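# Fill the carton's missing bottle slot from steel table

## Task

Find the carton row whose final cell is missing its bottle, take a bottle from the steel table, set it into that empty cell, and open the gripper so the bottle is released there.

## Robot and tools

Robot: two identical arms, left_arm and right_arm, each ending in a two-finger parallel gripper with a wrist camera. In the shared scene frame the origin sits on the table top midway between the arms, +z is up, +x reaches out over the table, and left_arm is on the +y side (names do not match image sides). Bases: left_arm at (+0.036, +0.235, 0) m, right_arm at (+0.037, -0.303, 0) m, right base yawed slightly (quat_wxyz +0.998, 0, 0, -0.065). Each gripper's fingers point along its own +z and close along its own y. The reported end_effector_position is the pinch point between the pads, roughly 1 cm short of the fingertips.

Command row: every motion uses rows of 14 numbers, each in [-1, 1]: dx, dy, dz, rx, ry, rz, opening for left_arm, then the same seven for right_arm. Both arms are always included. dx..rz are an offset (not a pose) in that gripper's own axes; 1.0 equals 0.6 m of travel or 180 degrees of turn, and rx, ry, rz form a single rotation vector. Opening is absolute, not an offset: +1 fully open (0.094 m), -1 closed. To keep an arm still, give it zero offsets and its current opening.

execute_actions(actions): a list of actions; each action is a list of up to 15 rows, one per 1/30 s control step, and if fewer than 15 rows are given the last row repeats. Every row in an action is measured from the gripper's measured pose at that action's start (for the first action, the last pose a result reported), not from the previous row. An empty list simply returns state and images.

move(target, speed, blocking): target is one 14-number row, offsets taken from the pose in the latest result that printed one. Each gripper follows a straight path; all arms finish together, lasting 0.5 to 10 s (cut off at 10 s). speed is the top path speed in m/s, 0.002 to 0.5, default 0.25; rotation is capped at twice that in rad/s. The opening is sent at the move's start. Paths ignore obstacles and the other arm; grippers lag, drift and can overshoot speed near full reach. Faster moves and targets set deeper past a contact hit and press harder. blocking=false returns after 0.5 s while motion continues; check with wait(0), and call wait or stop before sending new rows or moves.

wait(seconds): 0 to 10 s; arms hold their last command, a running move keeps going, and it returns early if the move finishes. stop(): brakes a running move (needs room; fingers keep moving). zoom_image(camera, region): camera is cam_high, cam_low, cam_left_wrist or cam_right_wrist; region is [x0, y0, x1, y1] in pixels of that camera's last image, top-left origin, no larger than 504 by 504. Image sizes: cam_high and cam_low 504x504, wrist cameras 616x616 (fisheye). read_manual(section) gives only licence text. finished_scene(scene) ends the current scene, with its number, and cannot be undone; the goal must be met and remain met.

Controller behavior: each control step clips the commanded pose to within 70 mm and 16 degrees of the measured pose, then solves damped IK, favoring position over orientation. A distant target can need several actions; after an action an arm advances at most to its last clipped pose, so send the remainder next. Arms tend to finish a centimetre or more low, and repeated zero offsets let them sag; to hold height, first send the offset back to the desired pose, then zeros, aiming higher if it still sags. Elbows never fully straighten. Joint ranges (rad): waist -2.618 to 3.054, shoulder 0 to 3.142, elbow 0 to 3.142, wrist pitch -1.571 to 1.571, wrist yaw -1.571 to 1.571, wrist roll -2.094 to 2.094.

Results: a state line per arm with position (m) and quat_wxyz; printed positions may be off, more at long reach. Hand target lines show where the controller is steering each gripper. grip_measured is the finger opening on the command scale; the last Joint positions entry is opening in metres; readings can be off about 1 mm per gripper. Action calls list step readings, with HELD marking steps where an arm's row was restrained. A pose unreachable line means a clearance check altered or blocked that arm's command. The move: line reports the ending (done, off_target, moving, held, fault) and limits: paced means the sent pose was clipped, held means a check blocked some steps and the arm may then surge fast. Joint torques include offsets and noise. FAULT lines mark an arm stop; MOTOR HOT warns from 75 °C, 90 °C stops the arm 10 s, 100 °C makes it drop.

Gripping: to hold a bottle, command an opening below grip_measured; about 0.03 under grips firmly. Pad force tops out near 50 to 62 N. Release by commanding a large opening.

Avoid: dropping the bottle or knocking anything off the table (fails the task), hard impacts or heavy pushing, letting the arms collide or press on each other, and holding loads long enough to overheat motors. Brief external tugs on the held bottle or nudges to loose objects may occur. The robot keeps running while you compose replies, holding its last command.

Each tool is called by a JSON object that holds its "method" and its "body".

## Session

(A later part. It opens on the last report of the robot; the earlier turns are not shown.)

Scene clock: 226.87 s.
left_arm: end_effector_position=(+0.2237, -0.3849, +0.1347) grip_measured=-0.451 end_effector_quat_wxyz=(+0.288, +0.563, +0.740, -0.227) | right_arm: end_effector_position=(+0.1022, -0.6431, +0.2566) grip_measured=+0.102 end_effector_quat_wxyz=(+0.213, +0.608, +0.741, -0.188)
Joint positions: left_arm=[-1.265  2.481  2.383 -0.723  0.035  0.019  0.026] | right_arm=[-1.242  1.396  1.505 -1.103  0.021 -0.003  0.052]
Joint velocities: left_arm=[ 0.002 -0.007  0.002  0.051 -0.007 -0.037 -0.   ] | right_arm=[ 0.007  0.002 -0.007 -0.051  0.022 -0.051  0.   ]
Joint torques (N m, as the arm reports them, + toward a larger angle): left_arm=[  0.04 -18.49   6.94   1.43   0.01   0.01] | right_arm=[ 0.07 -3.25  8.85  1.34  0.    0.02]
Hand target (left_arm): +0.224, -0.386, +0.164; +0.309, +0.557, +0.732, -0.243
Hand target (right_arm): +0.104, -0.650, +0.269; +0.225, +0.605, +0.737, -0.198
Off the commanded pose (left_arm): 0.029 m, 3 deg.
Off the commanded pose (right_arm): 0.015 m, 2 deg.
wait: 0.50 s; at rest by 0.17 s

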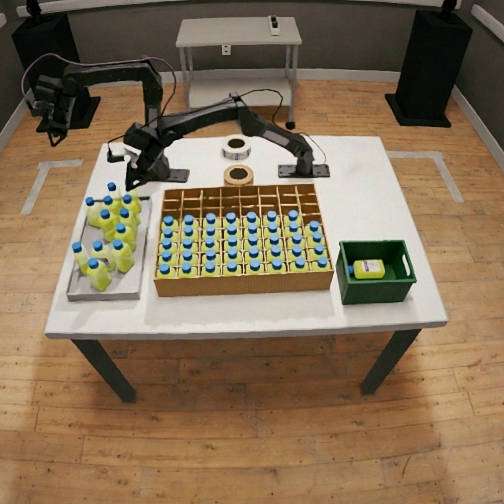

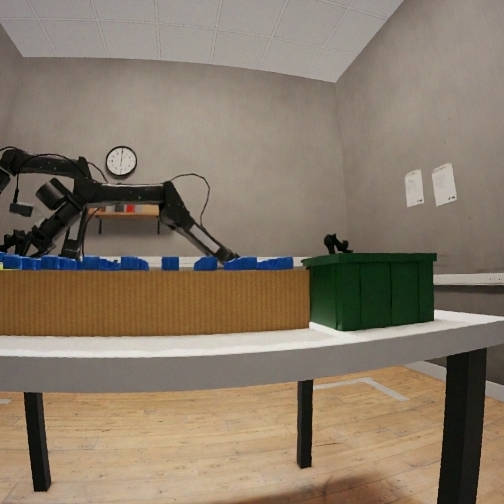

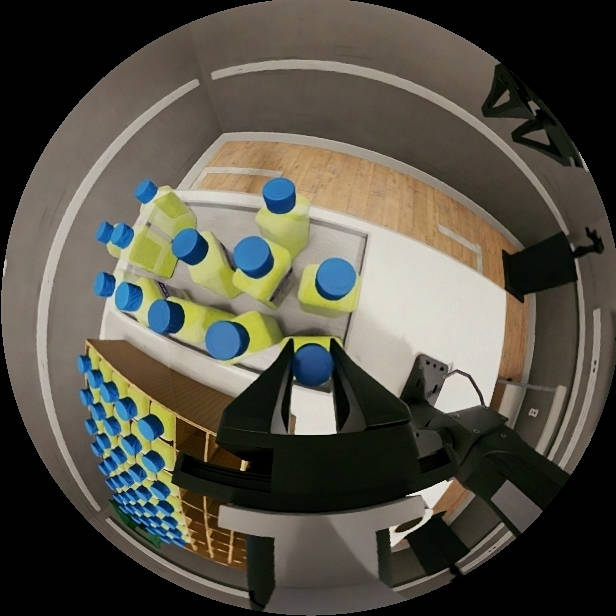

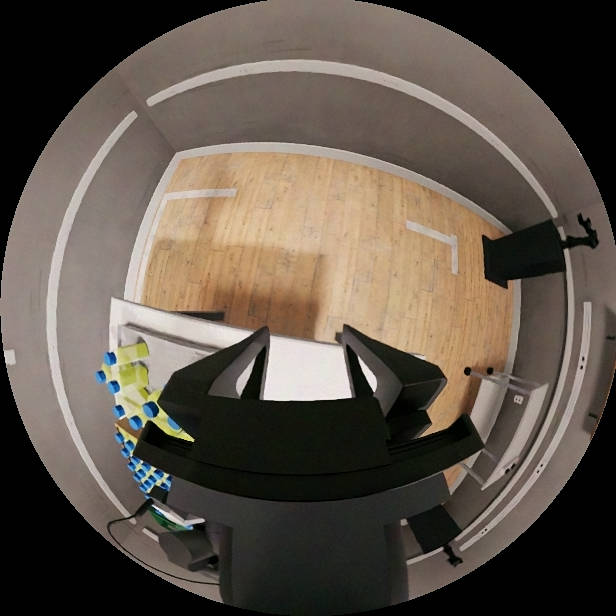

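{"method": "execute_actions", "body": {"actions": [[[-0.038,0,-0.039,0,-0.02,0,-0.49,-0.022,0,-0.011,0,-0.01,0,0.1],[-0.040,0,-0.043,0,-0.02,0,-0.49,-0.022,0,-0.011,0,-0.01,0,0.1],[-0.043,0,-0.046,0,-0.02,0,-0.49,-0.022,0,-0.011,0,-0.01,0,0.1],[-0.046,0,-0.050,0,-0.02,0,-0.49,-0.022,0,-0.011,0,-0.01,0,0.1],[-0.049,0,-0.054,0,-0.02,0,-0.49,-0.022,0,-0.011,0,-0.01,0,0.1],[-0.052,0,-0.058,0,-0.02,0,-0.49,-0.022,0,-0.011,0,-0.01,0,0.1],[-0.055,0,-0.062,0,-0.02,0,-0.49,-0.022,0,-0.011,0,-0.01,0,0.1],[-0.058,0,-0.066,0,-0.02,0,-0.49,-0.022,0,-0.011,0,-0.01,0,0.1],[-0.061,0,-0.070,0,-0.02,0,-0.49,-0.022,0,-0.011,0,-0.01,0,0.1],[-0.063,0,-0.074,0,-0.02,0,-0.49,-0.022,0,-0.011,0,-0.01,0,0.1],[-0.065,0,-0.078,0,-0.02,0,-0.49,-0.022,0,-0.011,0,-0.01,0,0.1],[-0.067,0,-0.082,0,-0.02,0,-0.49,-0.022,0,-0.011,0,-0.01,0,0.1],[-0.069,0,-0.086,0,-0.02,0,-0.49,-0.022,0,-0.011,0,-0.01,0,0.1],[-0.071,0,-0.090,0,-0.02,0,-0.49,-0.022,0,-0.011,0,-0.01,0,0.1],[-0.073,0,-0.094,0,-0.02,0,-0.49,-0.022,0,-0.011,0,-0.01,0,0.1]],[[-0.05,0,-0.075,0,-0.018,0,-0.49,-0.022,0,-0.011,0,-0.01,0,0.1],[-0.051,0,-0.079,0,-0.018,0,-0.49,-0.022,0,-0.011,0,-0.01,0,0.1],[-0.052,0,-0.083,0,-0.018,0,-0.49,-0.022,0,-0.011,0,-0.01,0,0.1],[-0.053,0,-0.087,0,-0.018,0,-0.49,-0.022,0,-0.011,0,-0.01,0,0.1],[-0.054,0,-0.091,0,-0.018,0,-0.49,-0.022,0,-0.011,0,-0.01,0,0.1],[-0.055,0,-0.095,0,-0.018,0,-0.49,-0.022,0,-0.011,0,-0.01,0,0.1],[-0.056,0,-0.099,0,-0.018,0,-0.49,-0.022,0,-0.011,0,-0.01,0,0.1],[-0.057,0,-0.103,0,-0.018,0,-0.49,-0.022,0,-0.011,0,-0.01,0,0.1],[-0.058,0,-0.107,0,-0.018,0,-0.49,-0.022,0,-0.011,0,-0.01,0,0.1],[-0.059,0,-0.111,0,-0.018,0,-0.49,-0.022,0,-0.011,0,-0.01,0,0.1],[-0.060,0,-0.115,0,-0.018,0,-0.49,-0.022,0,-0.011,0,-0.01,0,0.1],[-0.061,0,-0.119,0,-0.018,0,-0.49,-0.022,0,-0.011,0,-0.01,0,0.1],[-0.062,0,-0.123,0,-0.018,0,-0.49,-0.022,0,-0.011,0,-0.01,0,0.1],[-0.063,0,-0.127,0,-0.018,0,-0.49,-0.022,0,-0.011,0,-0.01,0,0.1],[-0.064,0,-0.131,0,-0.018,0,-0.49,-0.022,0,-0.011,0,-0.01,0,0.1]]]}}

{"method": "wait", "body": {"seconds": 0.5}}

Scene clock: 260.63 s.
left_arm: end_effector_position=(+0.2140, -0.3539, +0.1764) grip_measured=-0.451 end_effector_quat_wxyz=(+0.255, +0.571, +0.753, -0.204) | right_arm: end_effector_position=(+0.1022, -0.6431, +0.2566) grip_measured=+0.102 end_effector_quat_wxyz=(+0.213, +0.608, +0.741, -0.188)
Joint positions: left_arm=[-1.265  2.458  2.568 -1.016  0.035  0.019  0.026] | right_arm=[-1.242  1.396  1.505 -1.103  0.021 -0.003  0.052]
Joint velocities: left_arm=[ 0.007 -0.085  0.164 -0.286 -0.037 -0.051 -0.   ] | right_arm=[ 0.007 -0.017 -0.007  0.007 -0.007 -0.007 -0.   ]
Joint torques (N m, as the arm reports them, + toward a larger angle): left_arm=[  0.3  -18.79  11.39   1.43   0.02   0.02] | right_arm=[ 0.07 -3.24  8.86  1.33  0.    0.01]
Hand target (left_arm): +0.214, -0.352, +0.236; +0.299, +0.560, +0.736, -0.236
Hand target (right_arm): +0.104, -0.650, +0.269; +0.225, +0.605, +0.737, -0.198
Off the commanded pose (left_arm): 0.061 m, 7 deg.
Off the commanded pose (right_arm): 0.015 m, 2 deg.
Step readings (end_effector_position; steps 1 to 15: 1st action; 16 to 30: 2nd action):
0: left_arm (+0.2237, -0.3849, +0.1347) | right_arm (+0.1022, -0.6431, +0.2566)
1: left_arm (+0.2237, -0.3849, +0.1347) | right_arm (+0.1022, -0.6431, +0.2566)
2: left_arm (+0.2237, -0.3849, +0.1347) | right_arm (+0.1022, -0.6431, +0.2566)
4: left_arm (+0.2236, -0.3846, +0.1344) | right_arm (+0.1022, -0.6431, +0.2566)
8: left_arm (+0.2225, -0.3812, +0.1361) | right_arm (+0.1022, -0.6431, +0.2566)
15: left_arm (+0.2209, -0.3759, +0.1531) | right_arm (+0.1022, -0.6431, +0.2566)
16: left_arm (+0.2206, -0.3750, +0.1560) | right_arm (+0.1022, -0.6431, +0.2566)
17: left_arm (+0.2202, -0.3737, +0.1585) | right_arm (+0.1022, -0.6431, +0.2566)
19: left_arm (+0.2193, -0.3710, +0.1621) | right_arm (+0.1022, -0.6431, +0.2566)
23: left_arm (+0.2174, -0.3649, +0.1648) | right_arm (+0.1022, -0.6431, +0.2566)
30: end_effector_position above

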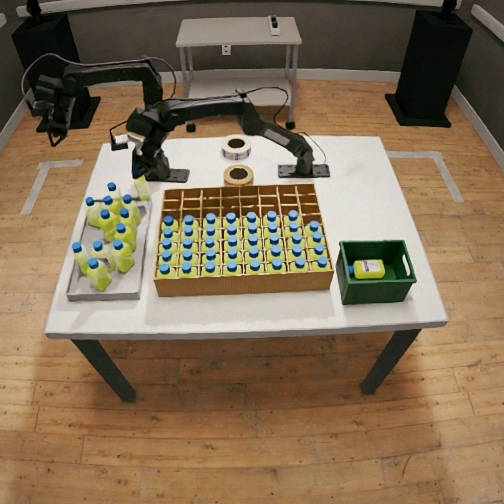

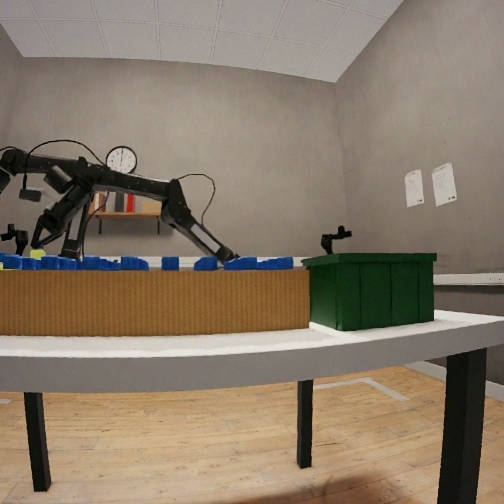

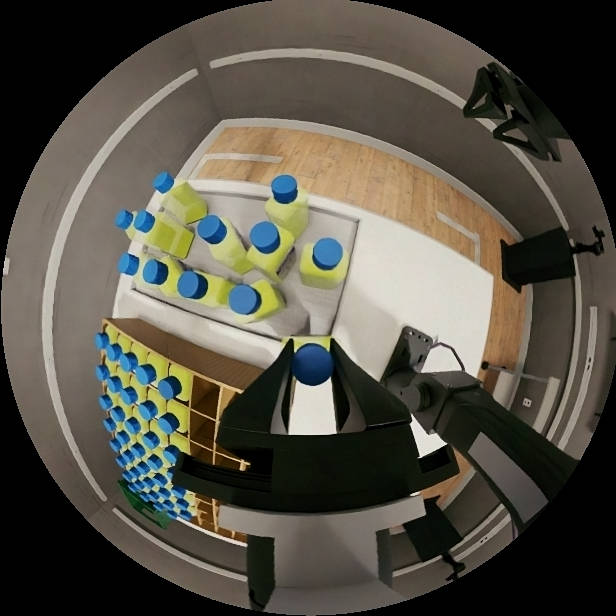

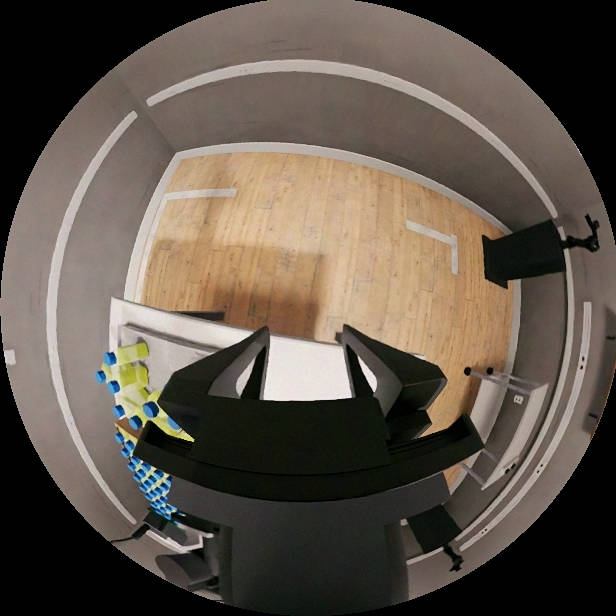

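Scene clock: 261.13 s.
left_arm: end_effector_position=(+0.2125, -0.3491, +0.1903) grip_measured=-0.451 end_effector_quat_wxyz=(+0.258, +0.571, +0.752, -0.207) | right_arm: end_effector_position=(+0.1022, -0.6431, +0.2566) grip_measured=+0.102 end_effector_quat_wxyz=(+0.213, +0.608, +0.741, -0.188)
Joint positions: left_arm=[-1.265  2.439  2.585 -1.044  0.035  0.019  0.026] | right_arm=[-1.242  1.396  1.505 -1.103  0.021 -0.003  0.052]
Joint velocities: left_arm=[ 0.007  0.007 -0.002 -0.051  0.007 -0.007 -0.001] | right_arm=[ 0.007 -0.002 -0.002 -0.007  0.007  0.007 -0.   ]
Joint torques (N m, as the arm reports them, + toward a larger angle): left_arm=[  0.12 -17.38  10.74   1.39   0.02   0.02] | right_arm=[ 0.07 -3.25  8.86  1.33  0.    0.02]
Hand target (left_arm): +0.214, -0.352, +0.236; +0.299, +0.560, +0.736, -0.236
Hand target (right_arm): +0.104, -0.650, +0.269; +0.225, +0.605, +0.737, -0.198
Off the commanded pose (left_arm): 0.047 m, 6 deg.
Off the commanded pose (right_arm): 0.015 m, 2 deg.
wait: 0.50 s; no rest

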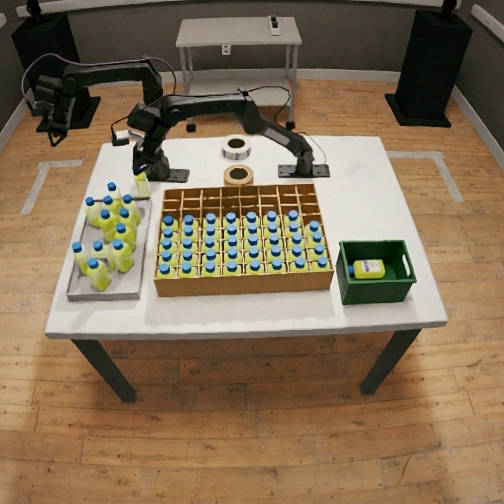

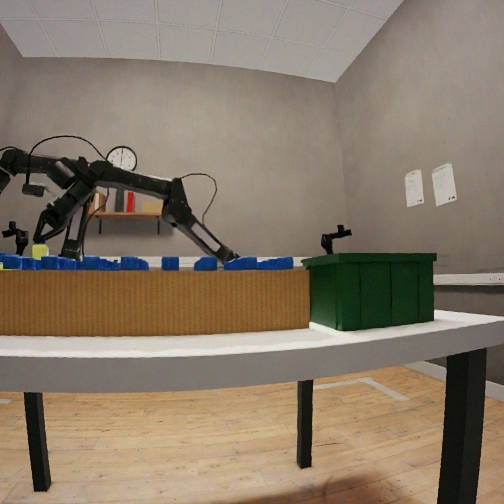

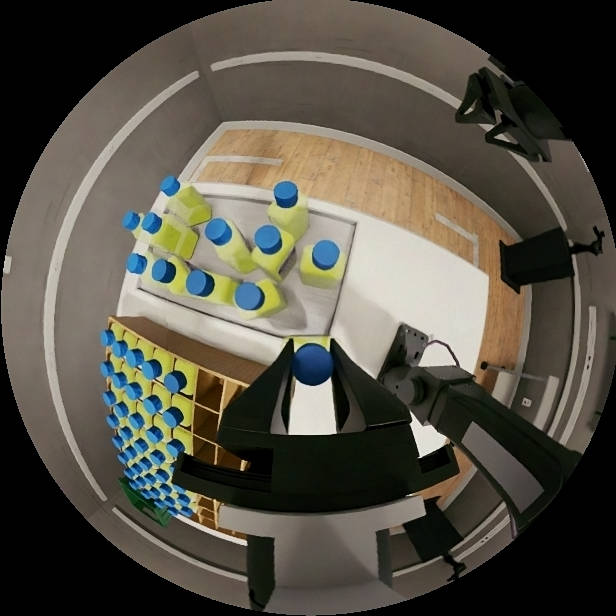

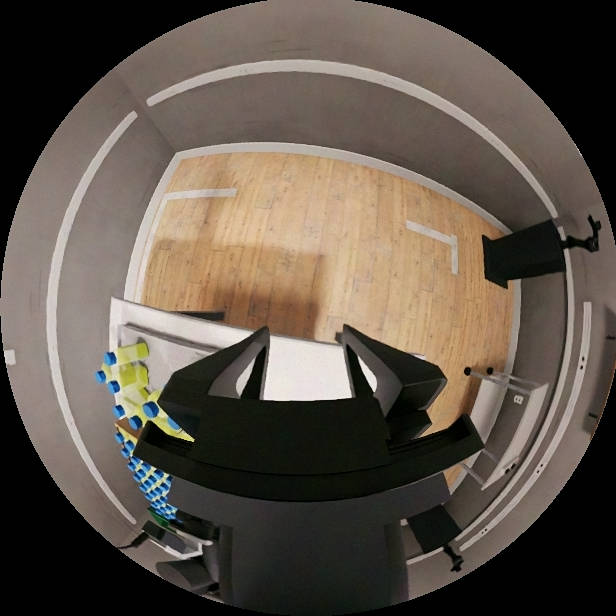

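{"method": "move", "body": {"target": [0.070,-0.03,-0.285,0,-0.042,0,-0.49,-0.022,0,-0.011,0,-0.01,0,0.1], "speed": 0.12}}

Scene clock: 279.20 s.
left_arm: end_effector_position=(+0.1603, -0.2198, +0.2783) grip_measured=-0.451 end_effector_quat_wxyz=(+0.283, +0.563, +0.742, -0.229) | right_arm: end_effector_position=(+0.1022, -0.6431, +0.2566) grip_measured=+0.102 end_effector_quat_wxyz=(+0.213, +0.608, +0.741, -0.188)
Joint positions: left_arm=[-1.294  1.74   1.832 -0.918  0.022 -0.007  0.026] | right_arm=[-1.242  1.396  1.505 -1.103  0.021 -0.003  0.052]
Joint velocities: left_arm=[-0.002  0.007  0.002  0.022 -0.022 -0.007 -0.   ] | right_arm=[ 0.007 -0.002  0.007 -0.037 -0.037  0.022 -0.   ]
Joint torques (N m, as the arm reports them, + toward a larger angle): left_arm=[ -0.82 -11.39   7.3    1.51  -0.11  -0.04] | right_arm=[ 0.06 -3.26  8.85  1.33  0.    0.02]
Hand target (left_arm): +0.157, -0.219, +0.298; +0.307, +0.557, +0.732, -0.244
Hand target (right_arm): +0.104, -0.650, +0.269; +0.225, +0.605, +0.737, -0.198
Off the commanded pose (left_arm): 0.020 m, 4 deg.
Off the commanded pose (right_arm): 0.015 m, 2 deg.
move: off_target (left_arm, right_arm)

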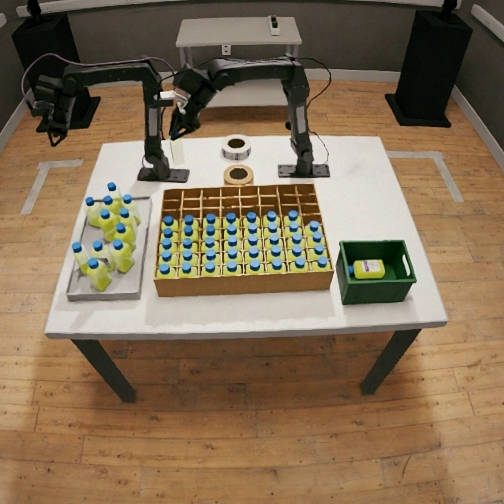

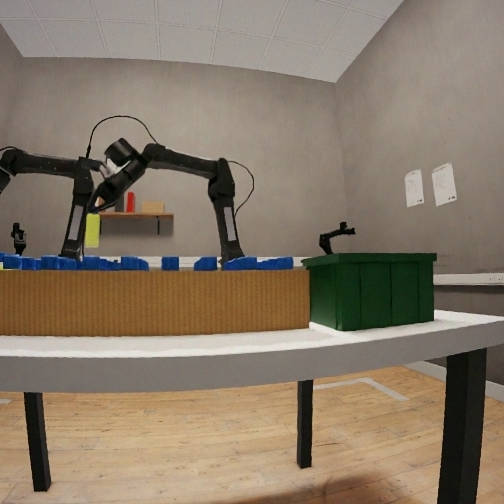

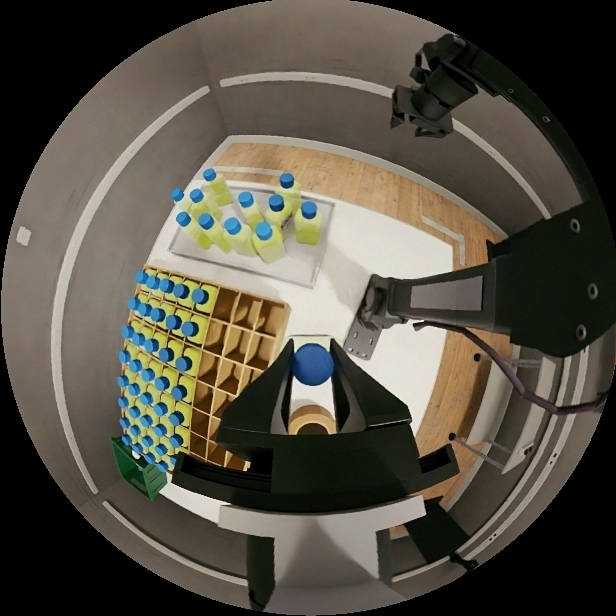

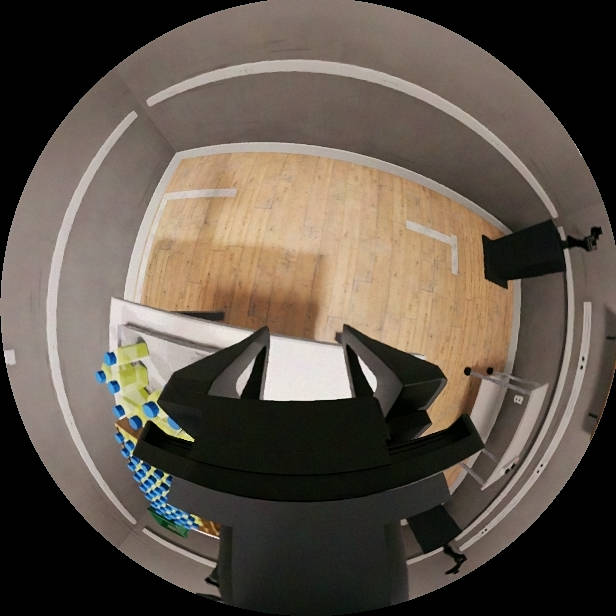

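{"method": "zoom_image", "body": {"camera": "cam_low", "region": [40,150,160,270]}}

Region (40, 150, 160, 270) of cam_low's 504x504 image, scaled by 4.200, with more detail than that image has.

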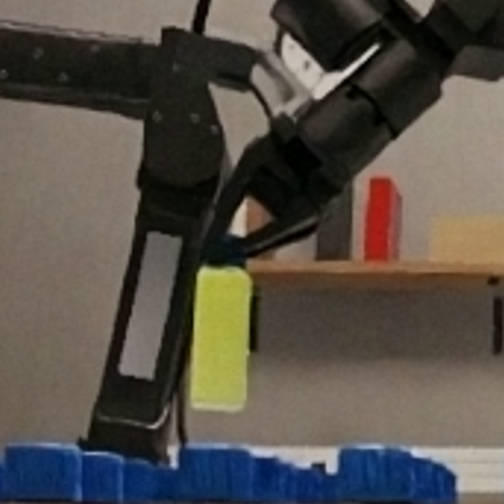

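{"method": "move", "body": {"target": [0.446,0.528,-0.390,-0.2974,-0.0177,-0.2986,-0.49,-0.022,0,-0.011,0,-0.01,0,0.1], "speed": 0.2}}

{"method": "zoom_image", "body": {"camera": "cam_left_wrist", "region": [210,230,410,430]}}

Scene clock: 321.23 s.
left_arm: end_effector_position=(+0.3615, +0.2072, +0.2532) grip_measured=-0.451 end_effector_quat_wxyz=(+0.365, -0.007, +0.931, +0.004) | right_arm: end_effector_position=(+0.1022, -0.6431, +0.2566) grip_measured=+0.102 end_effector_quat_wxyz=(+0.213, +0.608, +0.741, -0.188)
Joint positions: left_arm=[-0.146  1.175  1.231 -0.887 -0.114 -0.121  0.026] | right_arm=[-1.242  1.396  1.505 -1.103  0.021 -0.003  0.052]
Joint velocities: left_arm=[-0.007 -0.002 -0.012 -0.037  0.022  0.007  0.   ] | right_arm=[-0.012 -0.002 -0.002 -0.066 -0.007  0.007 -0.   ]
Joint torques (N m, as the arm reports them, + toward a larger angle): left_arm=[ 0.72 -3.59  9.12  1.67  0.04  0.1 ] | right_arm=[ 0.07 -3.24  8.85  1.34  0.    0.02]
Hand target (left_arm): +0.372, +0.208, +0.267; +0.392, -0.010, +0.920, -0.001
Hand target (right_arm): +0.104, -0.650, +0.269; +0.225, +0.605, +0.737, -0.198
Off the commanded pose (left_arm): 0.015 m, 3 deg.
Off the commanded pose (right_arm): 0.015 m, 2 deg.
move: off_target (left_arm, right_arm)

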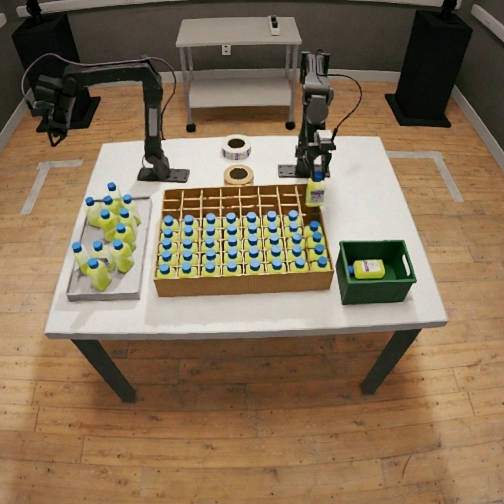

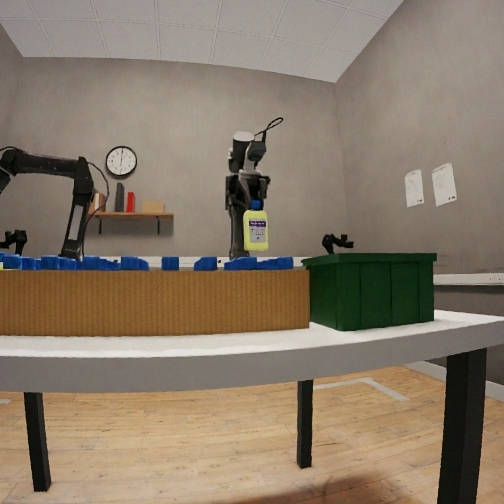

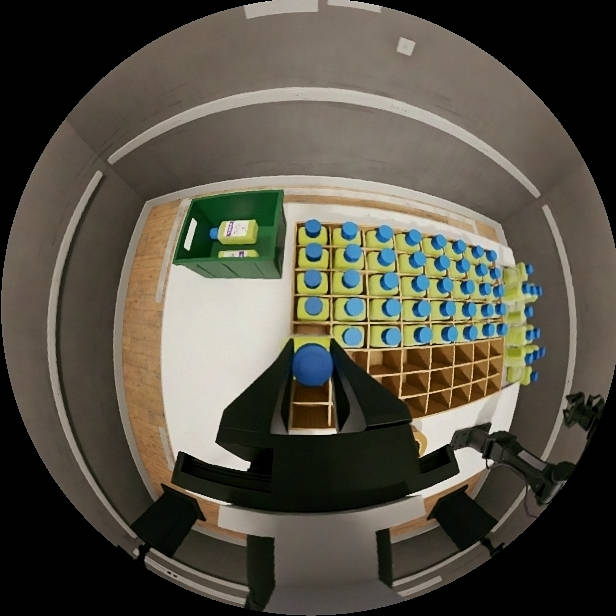

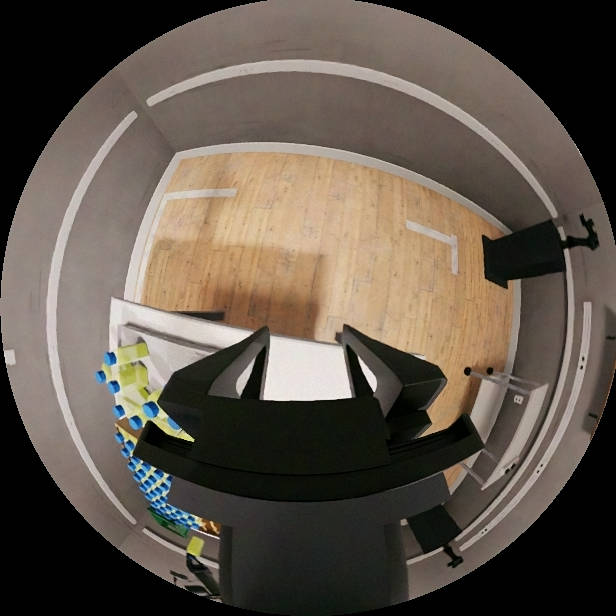

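Region (210, 230, 410, 430) of cam_left_wrist's 616x616 image, scaled by 2.520, with more detail than that image has.

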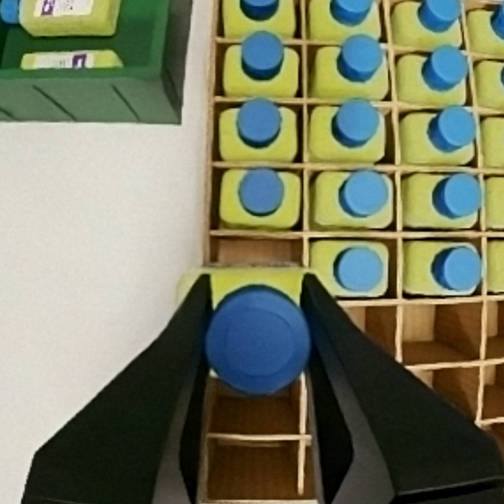

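{"method": "move", "body": {"target": [-0.033,0,0.0305,0,-0.016,0,-0.49,-0.022,0,-0.011,0,-0.01,0,0.1], "speed": 0.05}}

{"method": "zoom_image", "body": {"camera": "cam_left_wrist", "region": [210,230,410,430]}}

{"method": "zoom_image", "body": {"camera": "cam_low", "region": [200,180,310,290]}}

{"method": "zoom_image", "body": {"camera": "cam_high", "region": [270,160,350,240]}}

Scene clock: 336.77 s.
left_arm: end_effector_position=(+0.3793, +0.2058, +0.2474) grip_measured=-0.451 end_effector_quat_wxyz=(+0.370, -0.003, +0.929, +0.006) | right_arm: end_effector_position=(+0.1022, -0.6431, +0.2566) grip_measured=+0.102 end_effector_quat_wxyz=(+0.213, +0.608, +0.741, -0.188)
Joint positions: left_arm=[-0.141  1.226  1.231 -0.825 -0.112 -0.108  0.026] | right_arm=[-1.242  1.396  1.505 -1.103  0.021 -0.003  0.052]
Joint velocities: left_arm=[ 0.017 -0.002 -0.022  0.007 -0.037 -0.037  0.   ] | right_arm=[ 0.002  0.007 -0.007 -0.007  0.022 -0.037 -0.001]
Joint torques (N m, as the arm reports them, + toward a larger angle): left_arm=[ 0.89 -3.94  7.51  1.72 -0.02  0.08] | right_arm=[ 0.07 -3.25  8.85  1.33  0.    0.02]
Hand target (left_arm): +0.388, +0.208, +0.253; +0.388, -0.007, +0.922, +0.004
Hand target (right_arm): +0.104, -0.650, +0.269; +0.225, +0.605, +0.737, -0.198
Off the commanded pose (left_arm): 0.011 m, 2 deg.
Off the commanded pose (right_arm): 0.015 m, 2 deg.
move: off_target (left_arm, right_arm)

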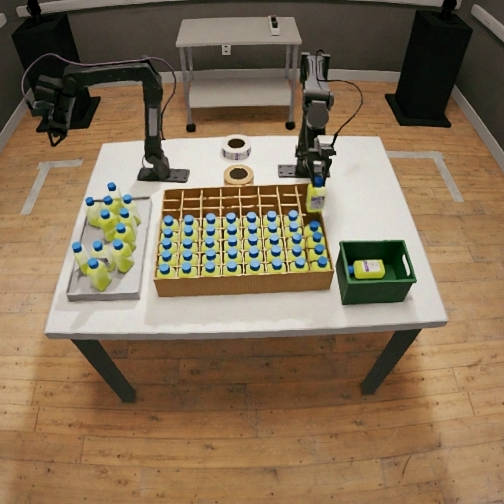

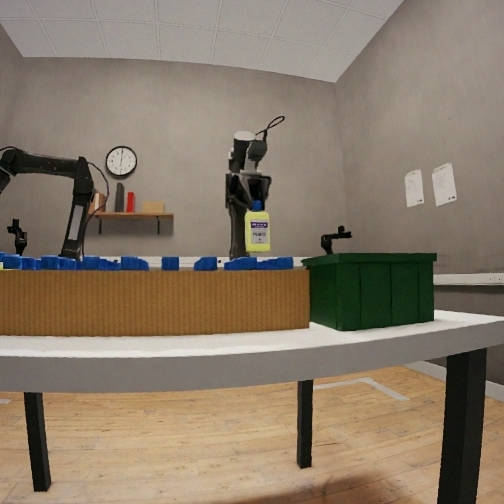

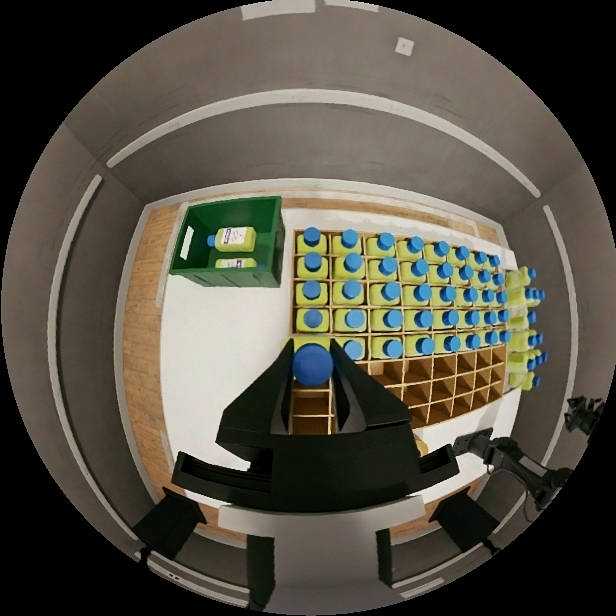

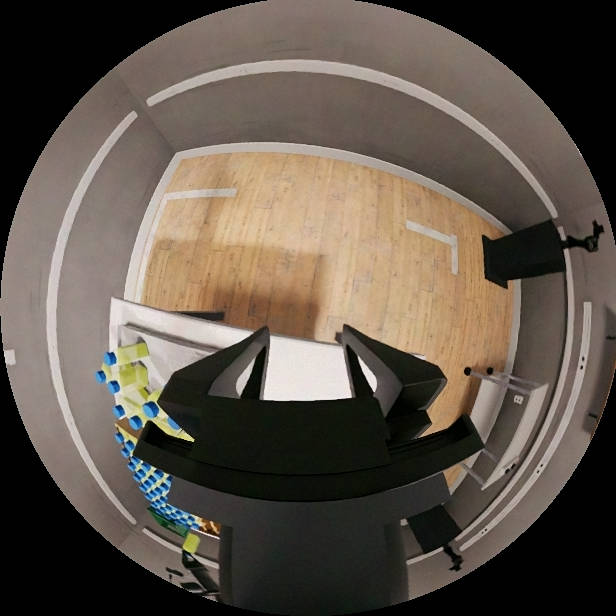

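Region (210, 230, 410, 430) of cam_left_wrist's 616x616 image, scaled by 2.520, with more detail than that image has.

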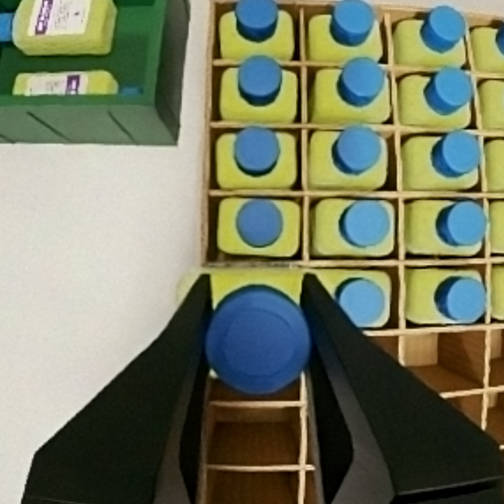

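Region (200, 180, 310, 290) of cam_low's 504x504 image, scaled by 4.582, with more detail than that image has.

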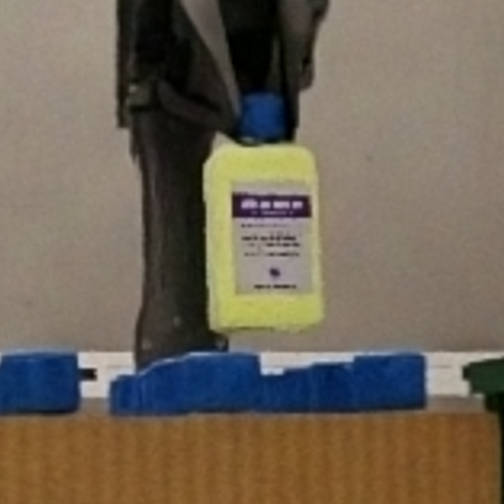

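Region (270, 160, 350, 240) of cam_high's 504x504 image, scaled by 6.300, with more detail than that image has.

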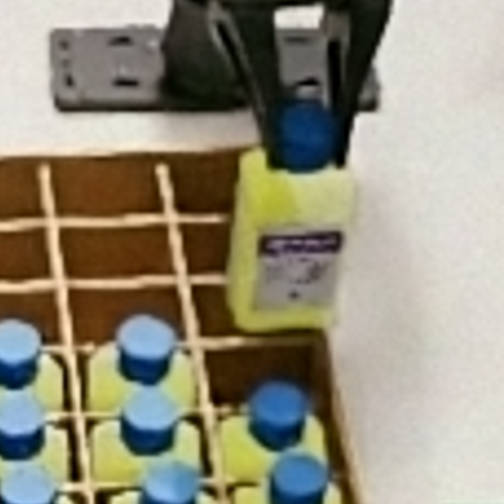

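{"method": "move", "body": {"target": [-0.004,0.009,0.029,0.010,0.015,-0.0095,-0.49,-0.022,0,-0.011,0,-0.01,0,0.1], "speed": 0.04}}

{"method": "zoom_image", "body": {"camera": "cam_left_wrist", "region": [210,230,410,430]}}

{"method": "zoom_image", "body": {"camera": "cam_low", "region": [200,180,310,290]}}

{"method": "zoom_image", "body": {"camera": "cam_high", "region": [270,160,350,240]}}

Scene clock: 387.30 s.
left_arm: end_effector_position=(+0.3822, +0.2107, +0.2202) grip_measured=-0.451 end_effector_quat_wxyz=(+0.322, -0.010, +0.947, -0.010) | right_arm: end_effector_position=(+0.1022, -0.6431, +0.2566) grip_measured=+0.102 end_effector_quat_wxyz=(+0.213, +0.608, +0.741, -0.188)
Joint positions: left_arm=[-0.093  1.294  1.231 -0.853 -0.046 -0.102  0.026] | right_arm=[-1.242  1.396  1.505 -1.103  0.021 -0.003  0.052]
Joint velocities: left_arm=[-0.017 -0.002 -0.007 -0.066  0.022 -0.037 -0.   ] | right_arm=[ 0.007 -0.022 -0.017 -0.007  0.007 -0.051 -0.   ]
Joint torques (N m, as the arm reports them, + toward a larger angle): left_arm=[ 0.85 -4.77 10.64  1.29  0.02  0.1 ] | right_arm=[ 0.08 -3.25  8.85  1.33  0.    0.02]
Hand target (left_arm): +0.392, +0.212, +0.237; +0.348, -0.012, +0.937, -0.014
Hand target (right_arm): +0.104, -0.650, +0.269; +0.225, +0.605, +0.737, -0.198
Off the commanded pose (left_arm): 0.020 m, 3 deg.
Off the commanded pose (right_arm): 0.015 m, 2 deg.
move: off_target (left_arm, right_arm)

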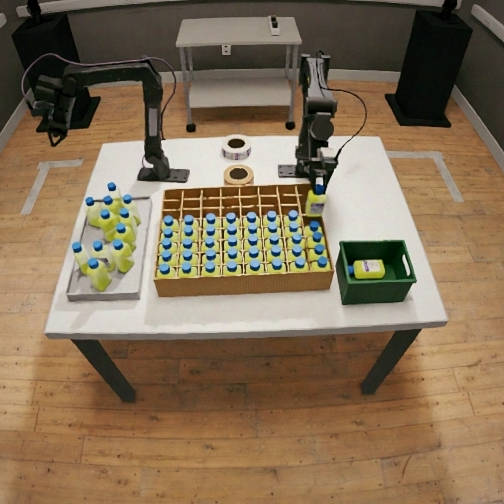

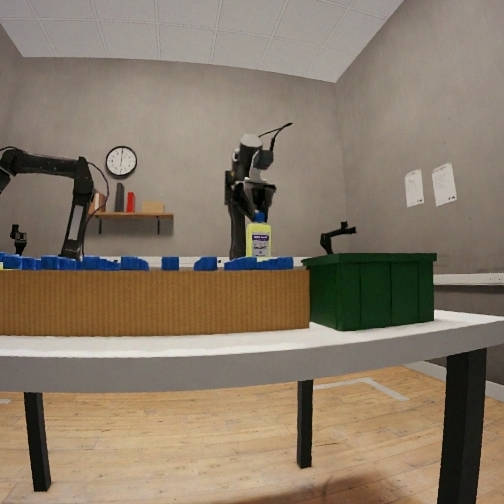

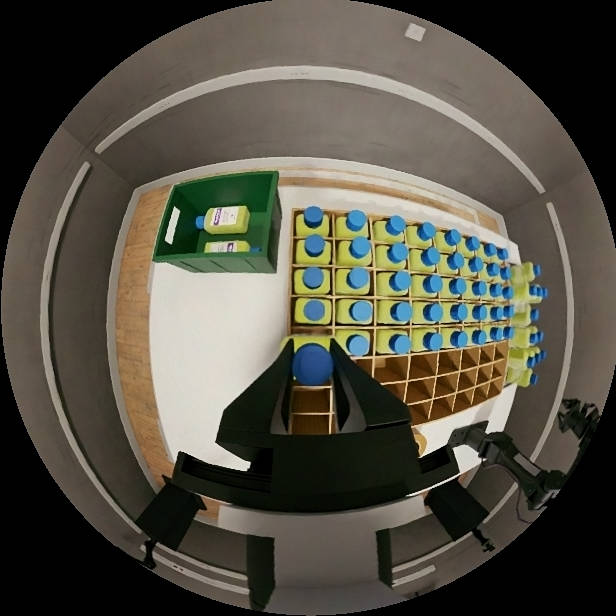

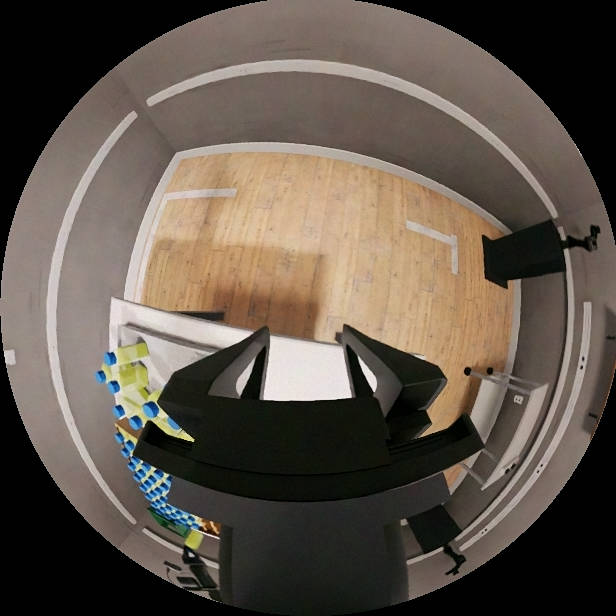

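Region (210, 230, 410, 430) of cam_left_wrist's 616x616 image, scaled by 2.520, with more detail than that image has.

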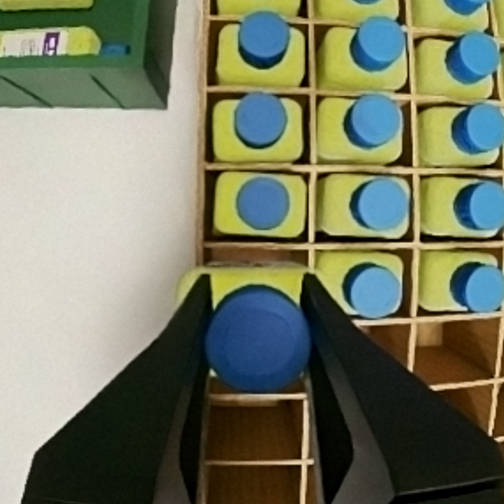

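Region (200, 180, 310, 290) of cam_low's 504x504 image, scaled by 4.582, with more detail than that image has.

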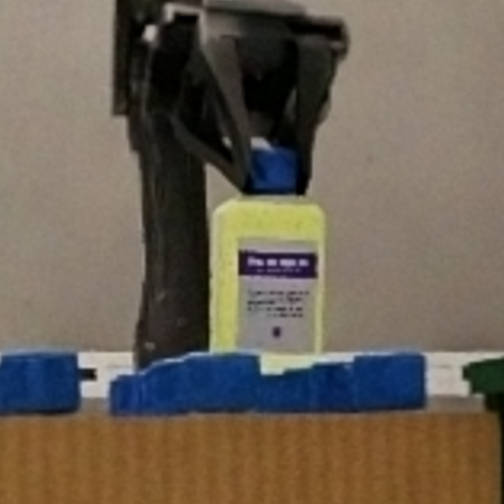

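Region (270, 160, 350, 240) of cam_high's 504x504 image, scaled by 6.300, with more detail than that image has.

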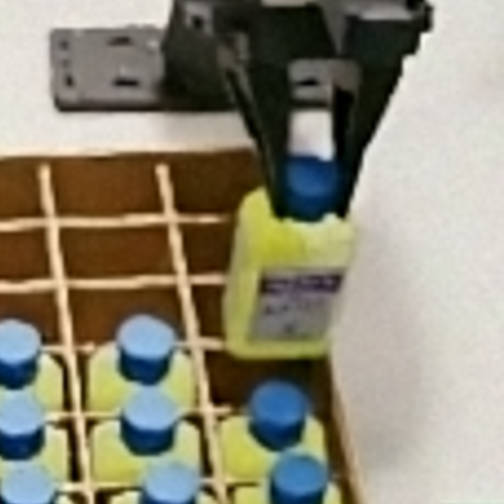

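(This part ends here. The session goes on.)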